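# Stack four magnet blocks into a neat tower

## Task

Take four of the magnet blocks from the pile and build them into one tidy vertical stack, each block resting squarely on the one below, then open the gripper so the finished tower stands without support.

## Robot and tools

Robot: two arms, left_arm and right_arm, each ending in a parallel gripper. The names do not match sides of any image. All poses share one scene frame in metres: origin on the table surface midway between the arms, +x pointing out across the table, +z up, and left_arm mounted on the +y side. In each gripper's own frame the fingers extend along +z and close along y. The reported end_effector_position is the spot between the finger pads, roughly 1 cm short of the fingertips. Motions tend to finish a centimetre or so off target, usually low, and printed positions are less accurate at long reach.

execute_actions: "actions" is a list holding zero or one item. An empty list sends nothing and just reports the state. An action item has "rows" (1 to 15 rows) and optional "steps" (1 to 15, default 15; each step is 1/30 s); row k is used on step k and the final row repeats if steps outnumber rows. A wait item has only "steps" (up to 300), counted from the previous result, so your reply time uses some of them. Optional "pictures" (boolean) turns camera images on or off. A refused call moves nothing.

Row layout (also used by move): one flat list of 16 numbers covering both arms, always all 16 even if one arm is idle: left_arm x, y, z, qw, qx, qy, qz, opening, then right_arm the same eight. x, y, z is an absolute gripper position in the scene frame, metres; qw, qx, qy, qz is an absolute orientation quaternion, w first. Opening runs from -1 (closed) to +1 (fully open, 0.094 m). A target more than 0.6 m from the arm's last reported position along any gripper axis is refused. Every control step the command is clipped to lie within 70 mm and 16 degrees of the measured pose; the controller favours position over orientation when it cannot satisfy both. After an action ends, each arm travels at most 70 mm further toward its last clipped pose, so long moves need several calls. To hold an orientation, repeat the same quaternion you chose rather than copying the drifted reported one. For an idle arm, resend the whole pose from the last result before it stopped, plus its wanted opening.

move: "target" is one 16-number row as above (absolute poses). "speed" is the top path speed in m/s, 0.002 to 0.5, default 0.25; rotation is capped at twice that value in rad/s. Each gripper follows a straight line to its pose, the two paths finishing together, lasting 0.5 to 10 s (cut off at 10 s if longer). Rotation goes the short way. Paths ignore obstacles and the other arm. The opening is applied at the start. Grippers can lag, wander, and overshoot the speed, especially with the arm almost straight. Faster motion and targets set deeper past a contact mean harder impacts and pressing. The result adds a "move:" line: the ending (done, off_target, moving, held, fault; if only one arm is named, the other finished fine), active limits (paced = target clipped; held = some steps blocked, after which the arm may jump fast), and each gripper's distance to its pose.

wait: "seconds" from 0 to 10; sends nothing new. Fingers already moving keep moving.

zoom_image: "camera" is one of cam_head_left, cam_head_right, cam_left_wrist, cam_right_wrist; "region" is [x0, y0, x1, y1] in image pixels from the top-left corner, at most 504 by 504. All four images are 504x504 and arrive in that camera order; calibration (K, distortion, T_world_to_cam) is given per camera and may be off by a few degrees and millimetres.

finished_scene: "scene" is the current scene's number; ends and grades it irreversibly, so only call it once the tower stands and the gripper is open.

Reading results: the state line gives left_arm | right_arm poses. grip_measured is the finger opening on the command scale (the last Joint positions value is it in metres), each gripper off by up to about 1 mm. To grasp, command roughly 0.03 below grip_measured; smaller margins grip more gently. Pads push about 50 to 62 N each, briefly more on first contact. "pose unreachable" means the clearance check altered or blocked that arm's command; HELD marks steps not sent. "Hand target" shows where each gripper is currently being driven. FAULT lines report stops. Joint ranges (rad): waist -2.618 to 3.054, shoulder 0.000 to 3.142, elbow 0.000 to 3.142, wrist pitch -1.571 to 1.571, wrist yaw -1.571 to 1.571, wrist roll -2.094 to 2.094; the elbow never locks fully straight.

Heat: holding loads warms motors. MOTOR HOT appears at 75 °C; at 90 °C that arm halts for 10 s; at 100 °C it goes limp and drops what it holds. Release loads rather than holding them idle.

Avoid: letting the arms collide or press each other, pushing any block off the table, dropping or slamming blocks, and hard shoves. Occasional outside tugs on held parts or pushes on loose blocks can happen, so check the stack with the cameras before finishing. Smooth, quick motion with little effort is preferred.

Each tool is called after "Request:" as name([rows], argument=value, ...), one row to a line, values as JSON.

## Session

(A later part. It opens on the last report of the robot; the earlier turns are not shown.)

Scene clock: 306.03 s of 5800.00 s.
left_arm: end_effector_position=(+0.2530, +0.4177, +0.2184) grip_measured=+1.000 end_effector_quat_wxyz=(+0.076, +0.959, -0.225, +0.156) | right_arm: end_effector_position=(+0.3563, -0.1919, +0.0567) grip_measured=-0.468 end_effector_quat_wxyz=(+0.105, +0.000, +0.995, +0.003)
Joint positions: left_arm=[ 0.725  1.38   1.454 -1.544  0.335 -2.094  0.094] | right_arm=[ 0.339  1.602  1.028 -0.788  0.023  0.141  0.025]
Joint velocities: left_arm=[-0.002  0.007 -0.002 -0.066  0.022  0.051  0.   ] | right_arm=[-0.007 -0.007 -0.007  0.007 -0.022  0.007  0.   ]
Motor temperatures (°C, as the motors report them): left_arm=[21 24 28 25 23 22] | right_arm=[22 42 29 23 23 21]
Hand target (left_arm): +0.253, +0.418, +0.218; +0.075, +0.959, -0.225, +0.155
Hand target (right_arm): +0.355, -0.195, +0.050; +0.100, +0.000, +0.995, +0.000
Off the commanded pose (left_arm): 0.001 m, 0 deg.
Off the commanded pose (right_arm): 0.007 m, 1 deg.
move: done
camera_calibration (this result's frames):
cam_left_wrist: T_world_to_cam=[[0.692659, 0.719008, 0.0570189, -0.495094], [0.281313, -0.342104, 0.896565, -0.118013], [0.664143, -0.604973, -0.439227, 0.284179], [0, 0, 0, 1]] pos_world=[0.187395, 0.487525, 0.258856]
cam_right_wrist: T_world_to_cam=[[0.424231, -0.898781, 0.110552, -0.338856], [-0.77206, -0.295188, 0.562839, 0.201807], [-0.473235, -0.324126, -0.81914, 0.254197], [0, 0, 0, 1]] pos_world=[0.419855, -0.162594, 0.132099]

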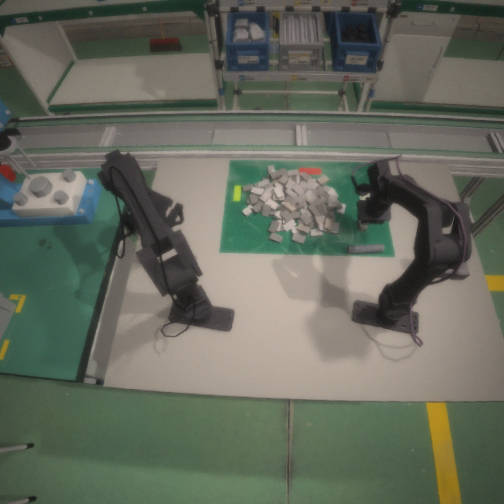

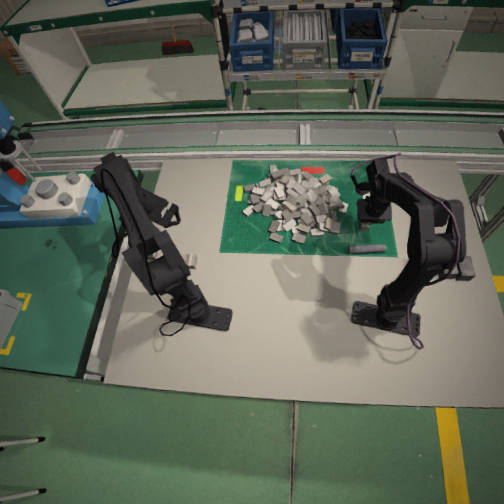

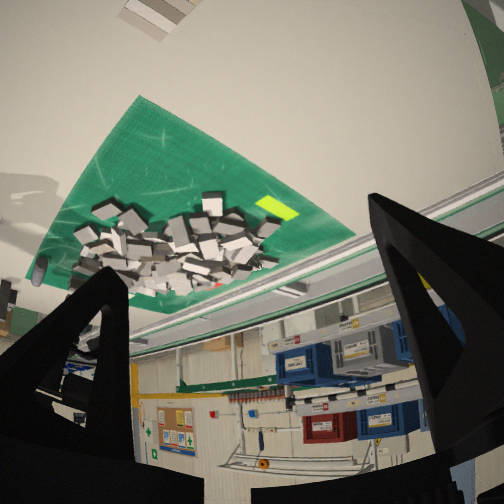

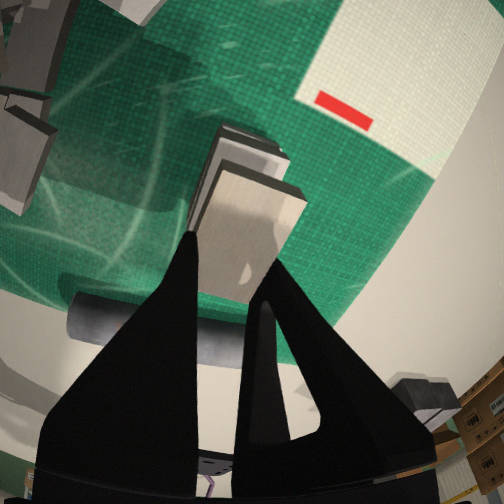

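Request:
move(target=[0.2527,0.4181,0.2182,0.075,0.959,-0.225,0.155,1,0.356,-0.193,0.038,0.10,0,0.995,0,-0.5], speed=0.03)

Request:
zoom_image(camera="cam_right_wrist", region=[150,110,350,310])

Scene clock: 308.50 s of 5800.00 s.
left_arm: end_effector_position=(+0.2530, +0.4177, +0.2184) grip_measured=+1.000 end_effector_quat_wxyz=(+0.076, +0.959, -0.225, +0.156) | right_arm: end_effector_position=(+0.3564, -0.1919, +0.0437) grip_measured=-0.468 end_effector_quat_wxyz=(+0.102, -0.000, +0.995, +0.003)
Joint positions: left_arm=[ 0.725  1.38   1.454 -1.544  0.335 -2.094  0.094] | right_arm=[ 0.339  1.625  0.998 -0.741  0.023  0.141  0.025]
Joint velocities: left_arm=[ 0.002 -0.002 -0.012 -0.037 -0.007 -0.037  0.   ] | right_arm=[ 0.002 -0.002  0.017  0.037  0.037  0.022 -0.   ]
Motor temperatures (°C, as the motors report them): left_arm=[21 24 28 25 23 22] | right_arm=[22 42 29 23 23 21]
Hand target (left_arm): +0.253, +0.418, +0.218; +0.075, +0.959, -0.225, +0.155
Hand target (right_arm): +0.356, -0.193, +0.038; +0.100, +0.000, +0.995, +0.000
Off the commanded pose (left_arm): 0.001 m, 0 deg.
Off the commanded pose (right_arm): 0.006 m, 0 deg.
move: done
camera_calibration (this result's frames):
cam_left_wrist: T_world_to_cam=[[0.692659, 0.719008, 0.0570189, -0.495094], [0.281313, -0.342104, 0.896565, -0.118013], [0.664143, -0.604973, -0.439227, 0.284179], [0, 0, 0, 1]] pos_world=[0.187395, 0.487525, 0.258856]
cam_right_wrist: T_world_to_cam=[[0.424811, -0.898697, 0.108995, -0.337571], [-0.769074, -0.294756, 0.567137, 0.208077], [-0.477558, -0.324751, -0.816379, 0.24487], [0, 0, 0, 1]] pos_world=[0.42037, -0.16252, 0.118692]

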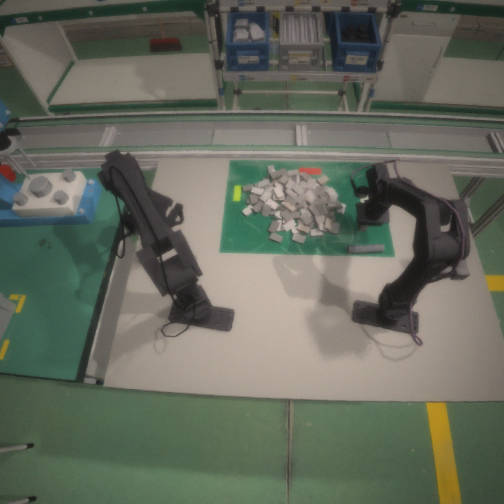

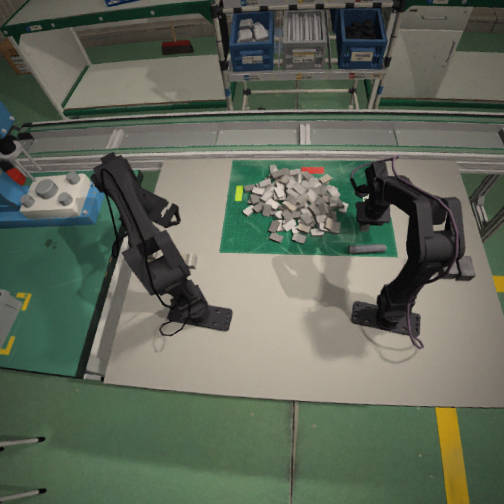

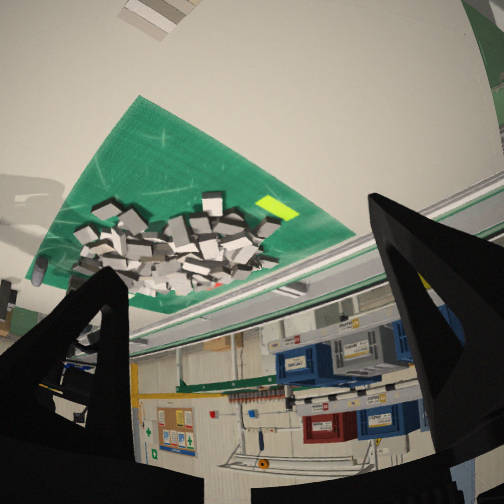

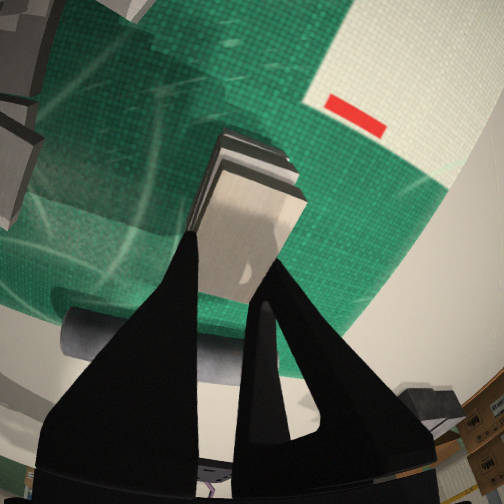

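Region (150, 110, 350, 310) of cam_right_wrist's 504x504 image, scaled by 2.520, with more detail than that image has.

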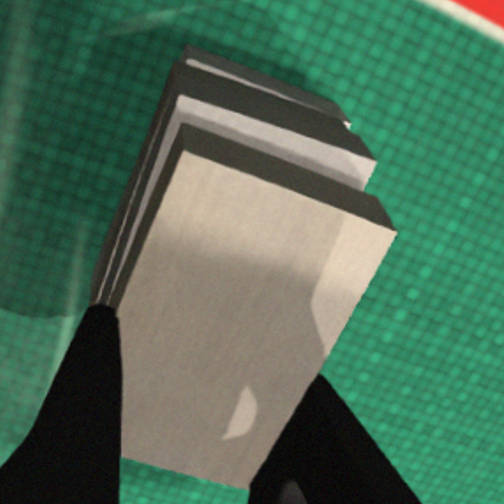

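Request:
move(target=[0.2527,0.4181,0.2182,0.075,0.959,-0.225,0.155,1,0.357,-0.192,0.034,0.10,0,0.995,0,-0.5], speed=0.02)

Request:
zoom_image(camera="cam_right_wrist", region=[150,110,350,310])

Scene clock: 310.93 s of 5800.00 s.
left_arm: end_effector_position=(+0.2530, +0.4177, +0.2184) grip_measured=+1.000 end_effector_quat_wxyz=(+0.076, +0.959, -0.225, +0.156) | right_arm: end_effector_position=(+0.3600, -0.1914, +0.0415) grip_measured=-0.468 end_effector_quat_wxyz=(+0.106, +0.000, +0.994, +0.004)
Joint positions: left_arm=[ 0.725  1.38   1.454 -1.544  0.335 -2.094  0.094] | right_arm=[ 0.339  1.636  0.998 -0.722  0.023  0.141  0.025]
Joint velocities: left_arm=[ 0.002  0.007  0.012 -0.007 -0.037 -0.022  0.   ] | right_arm=[ 0.002 -0.007 -0.002  0.007  0.037 -0.007  0.001]
Motor temperatures (°C, as the motors report them): left_arm=[21 24 28 25 23 22] | right_arm=[22 41 29 23 23 21]
Hand target (left_arm): +0.253, +0.418, +0.218; +0.075, +0.959, -0.225, +0.155
Hand target (right_arm): +0.357, -0.192, +0.034; +0.100, -0.000, +0.995, -0.000
Off the commanded pose (left_arm): 0.001 m, 0 deg.
Off the commanded pose (right_arm): 0.008 m, 1 deg.
move: done
camera_calibration (this result's frames):
cam_left_wrist: T_world_to_cam=[[0.692659, 0.719008, 0.0570189, -0.495094], [0.281313, -0.342104, 0.896565, -0.118013], [0.664143, -0.604973, -0.439227, 0.284179], [0, 0, 0, 1]] pos_world=[0.187395, 0.487525, 0.258856]
cam_right_wrist: T_world_to_cam=[[0.423938, -0.898823, 0.111329, -0.338214], [-0.773545, -0.295402, 0.560684, 0.214002], [-0.471069, -0.323813, -0.820512, 0.243031], [0, 0, 0, 1]] pos_world=[0.423406, -0.162081, 0.117075]

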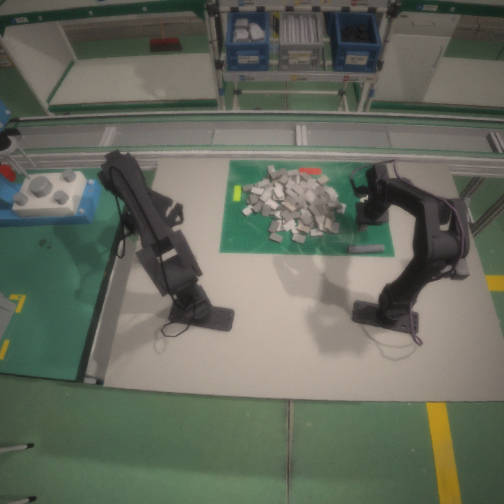

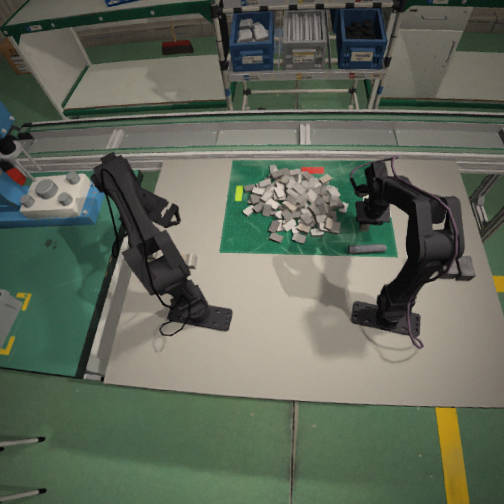

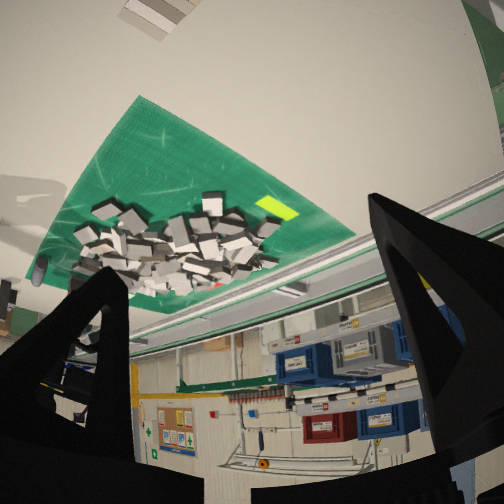

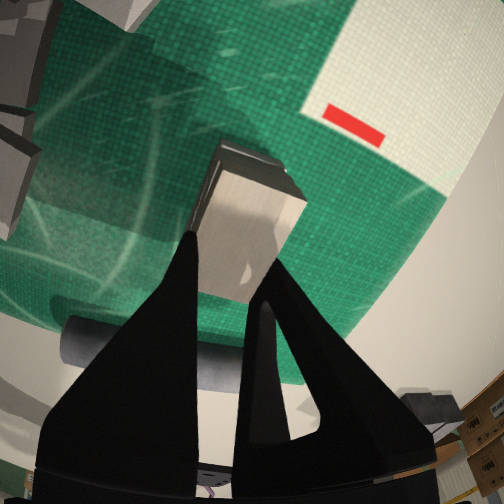

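Region (150, 110, 350, 310) of cam_right_wrist's 504x504 image, scaled by 2.520, with more detail than that image has.

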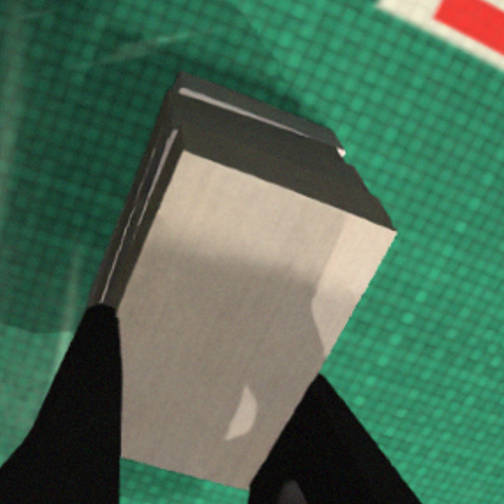

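Request:
move(target=[0.2527,0.4181,0.2182,0.075,0.959,-0.225,0.155,1,0.358,-0.192,0.039,0.10,0,0.995,0,-0.2], speed=0.02)

Request:
move(target=[0.2527,0.4181,0.2182,0.075,0.959,-0.225,0.155,1,0.36,-0.192,0.10,0.10,0,0.995,0,-0.2], speed=0.15)

Request:
zoom_image(camera="cam_right_wrist", region=[160,70,320,230])

Scene clock: 313.10 s of 5800.00 s.
left_arm: end_effector_position=(+0.2530, +0.4177, +0.2184) grip_measured=+1.000 end_effector_quat_wxyz=(+0.076, +0.959, -0.225, +0.156) | right_arm: end_effector_position=(+0.3603, -0.1914, +0.0416) grip_measured=-0.202 end_effector_quat_wxyz=(+0.106, +0.000, +0.994, +0.004)
Joint positions: left_arm=[ 0.725  1.38   1.454 -1.544  0.335 -2.094  0.094] | right_arm=[ 0.339  1.636  0.998 -0.721  0.023  0.141  0.038]
Joint velocities: left_arm=[ 0.002  0.002 -0.017 -0.007 -0.066 -0.051  0.   ] | right_arm=[ 0.007 -0.002 -0.007  0.007 -0.051 -0.095 -0.001]
Motor temperatures (°C, as the motors report them): left_arm=[21 25 28 25 23 22] | right_arm=[22 41 29 23 23 21]
Hand target (left_arm): +0.253, +0.418, +0.218; +0.075, +0.959, -0.225, +0.155
Hand target (right_arm): +0.358, -0.192, +0.039; +0.100, -0.000, +0.995, -0.000
Off the commanded pose (left_arm): 0.001 m, 0 deg.
Off the commanded pose (right_arm): 0.004 m, 1 deg.
move: done
camera_calibration (this result's frames):
cam_left_wrist: T_world_to_cam=[[0.692659, 0.719008, 0.0570189, -0.495094], [0.281313, -0.342104, 0.896565, -0.118013], [0.664143, -0.604973, -0.439227, 0.284179], [0, 0, 0, 1]] pos_world=[0.187395, 0.487525, 0.258856]
cam_right_wrist: T_world_to_cam=[[0.423811, -0.898841, 0.111662, -0.338273], [-0.774179, -0.295494, 0.559759, 0.214443], [-0.470139, -0.323678, -0.821098, 0.242937], [0, 0, 0, 1]] pos_world=[0.423596, -0.162054, 0.117211]

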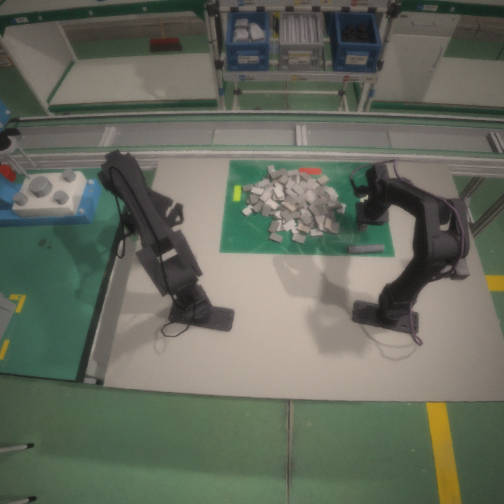

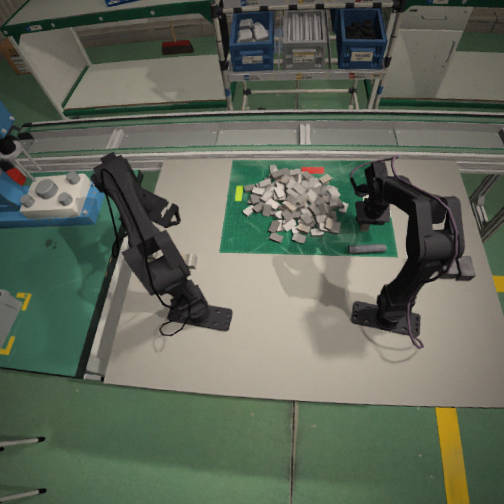

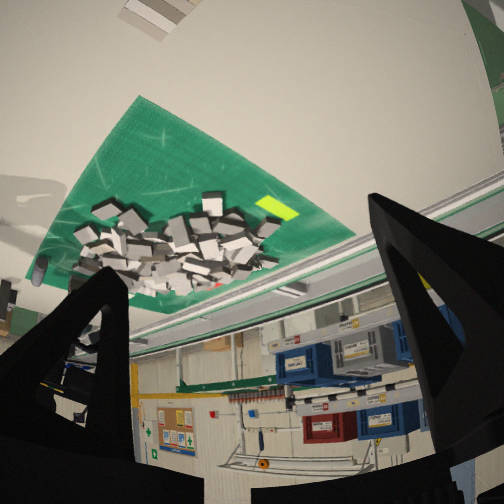

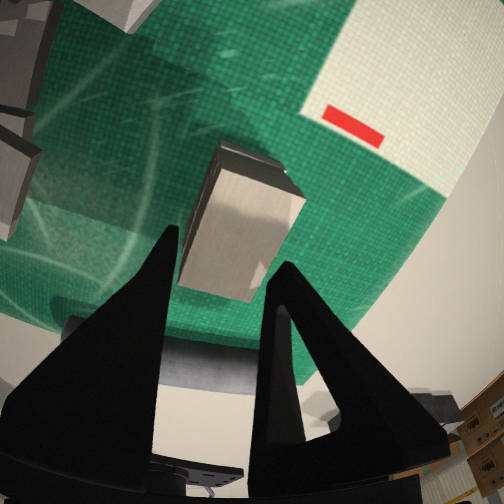

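Scene clock: 314.17 s of 5800.00 s.
left_arm: end_effector_position=(+0.2530, +0.4177, +0.2184) grip_measured=+1.000 end_effector_quat_wxyz=(+0.076, +0.959, -0.225, +0.156) | right_arm: end_effector_position=(+0.3616, -0.1912, +0.0939) grip_measured=-0.202 end_effector_quat_wxyz=(+0.099, -0.000, +0.995, +0.003)
Joint positions: left_arm=[ 0.725  1.38   1.454 -1.544  0.335 -2.094  0.094] | right_arm=[ 0.339  1.595  1.175 -0.953  0.023  0.141  0.038]
Joint velocities: left_arm=[-0.007  0.002 -0.002  0.095  0.022 -0.051  0.   ] | right_arm=[-0.002  0.007 -0.007 -0.037 -0.007 -0.037 -0.   ]
Motor temperatures (°C, as the motors report them): left_arm=[21 25 28 25 23 22] | right_arm=[22 41 29 23 23 21]
Hand target (left_arm): +0.253, +0.418, +0.218; +0.075, +0.959, -0.225, +0.155
Hand target (right_arm): +0.361, -0.192, +0.100; +0.100, -0.000, +0.995, +0.000
Off the commanded pose (left_arm): 0.001 m, 0 deg.
Off the commanded pose (right_arm): 0.006 m, 0 deg.
move: done
camera_calibration (this result's frames):
cam_left_wrist: T_world_to_cam=[[0.692659, 0.719008, 0.0570189, -0.495094], [0.281313, -0.342104, 0.896565, -0.118013], [0.664143, -0.604973, -0.439227, 0.284179], [0, 0, 0, 1]] pos_world=[0.187395, 0.487525, 0.258856]
cam_right_wrist: T_world_to_cam=[[0.425383, -0.898614, 0.107434, -0.344623], [-0.766065, -0.294321, 0.57142, 0.18241], [-0.481865, -0.325374, -0.813595, 0.289776], [0, 0, 0, 1]] pos_world=[0.425968, -0.161711, 0.168553]

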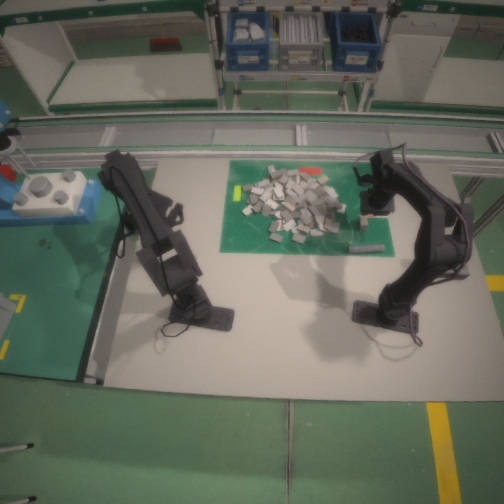

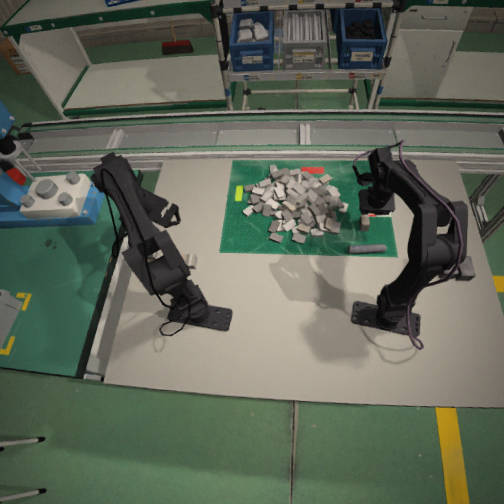

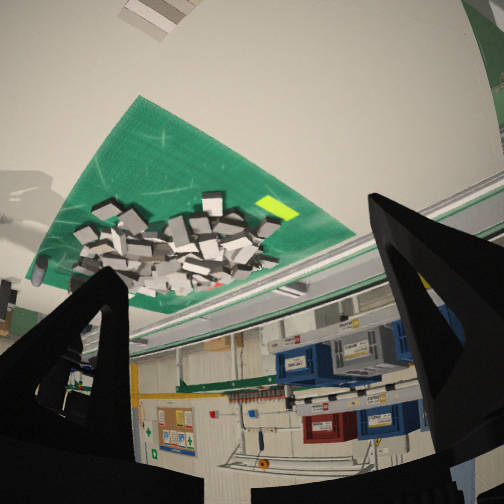

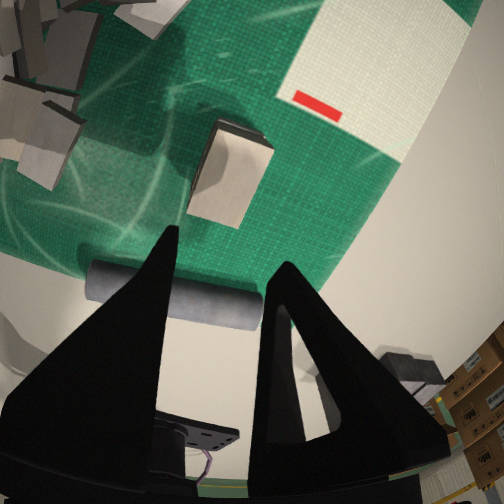

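Region (160, 70, 320, 230) of cam_right_wrist's 504x504 image, scaled by 3.150, with more detail than that image has.

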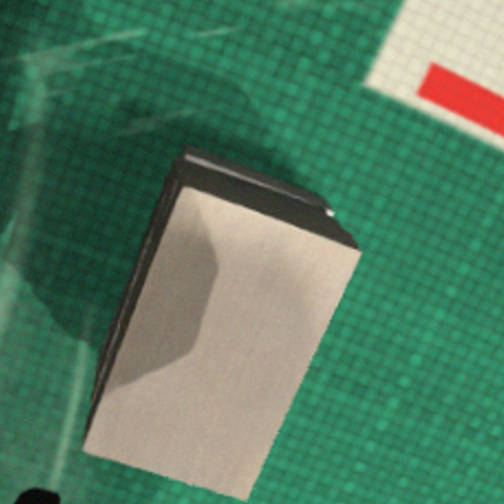

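Neat enough.

Request:
finished_scene(scene=1)

The scene is finished: the task was done.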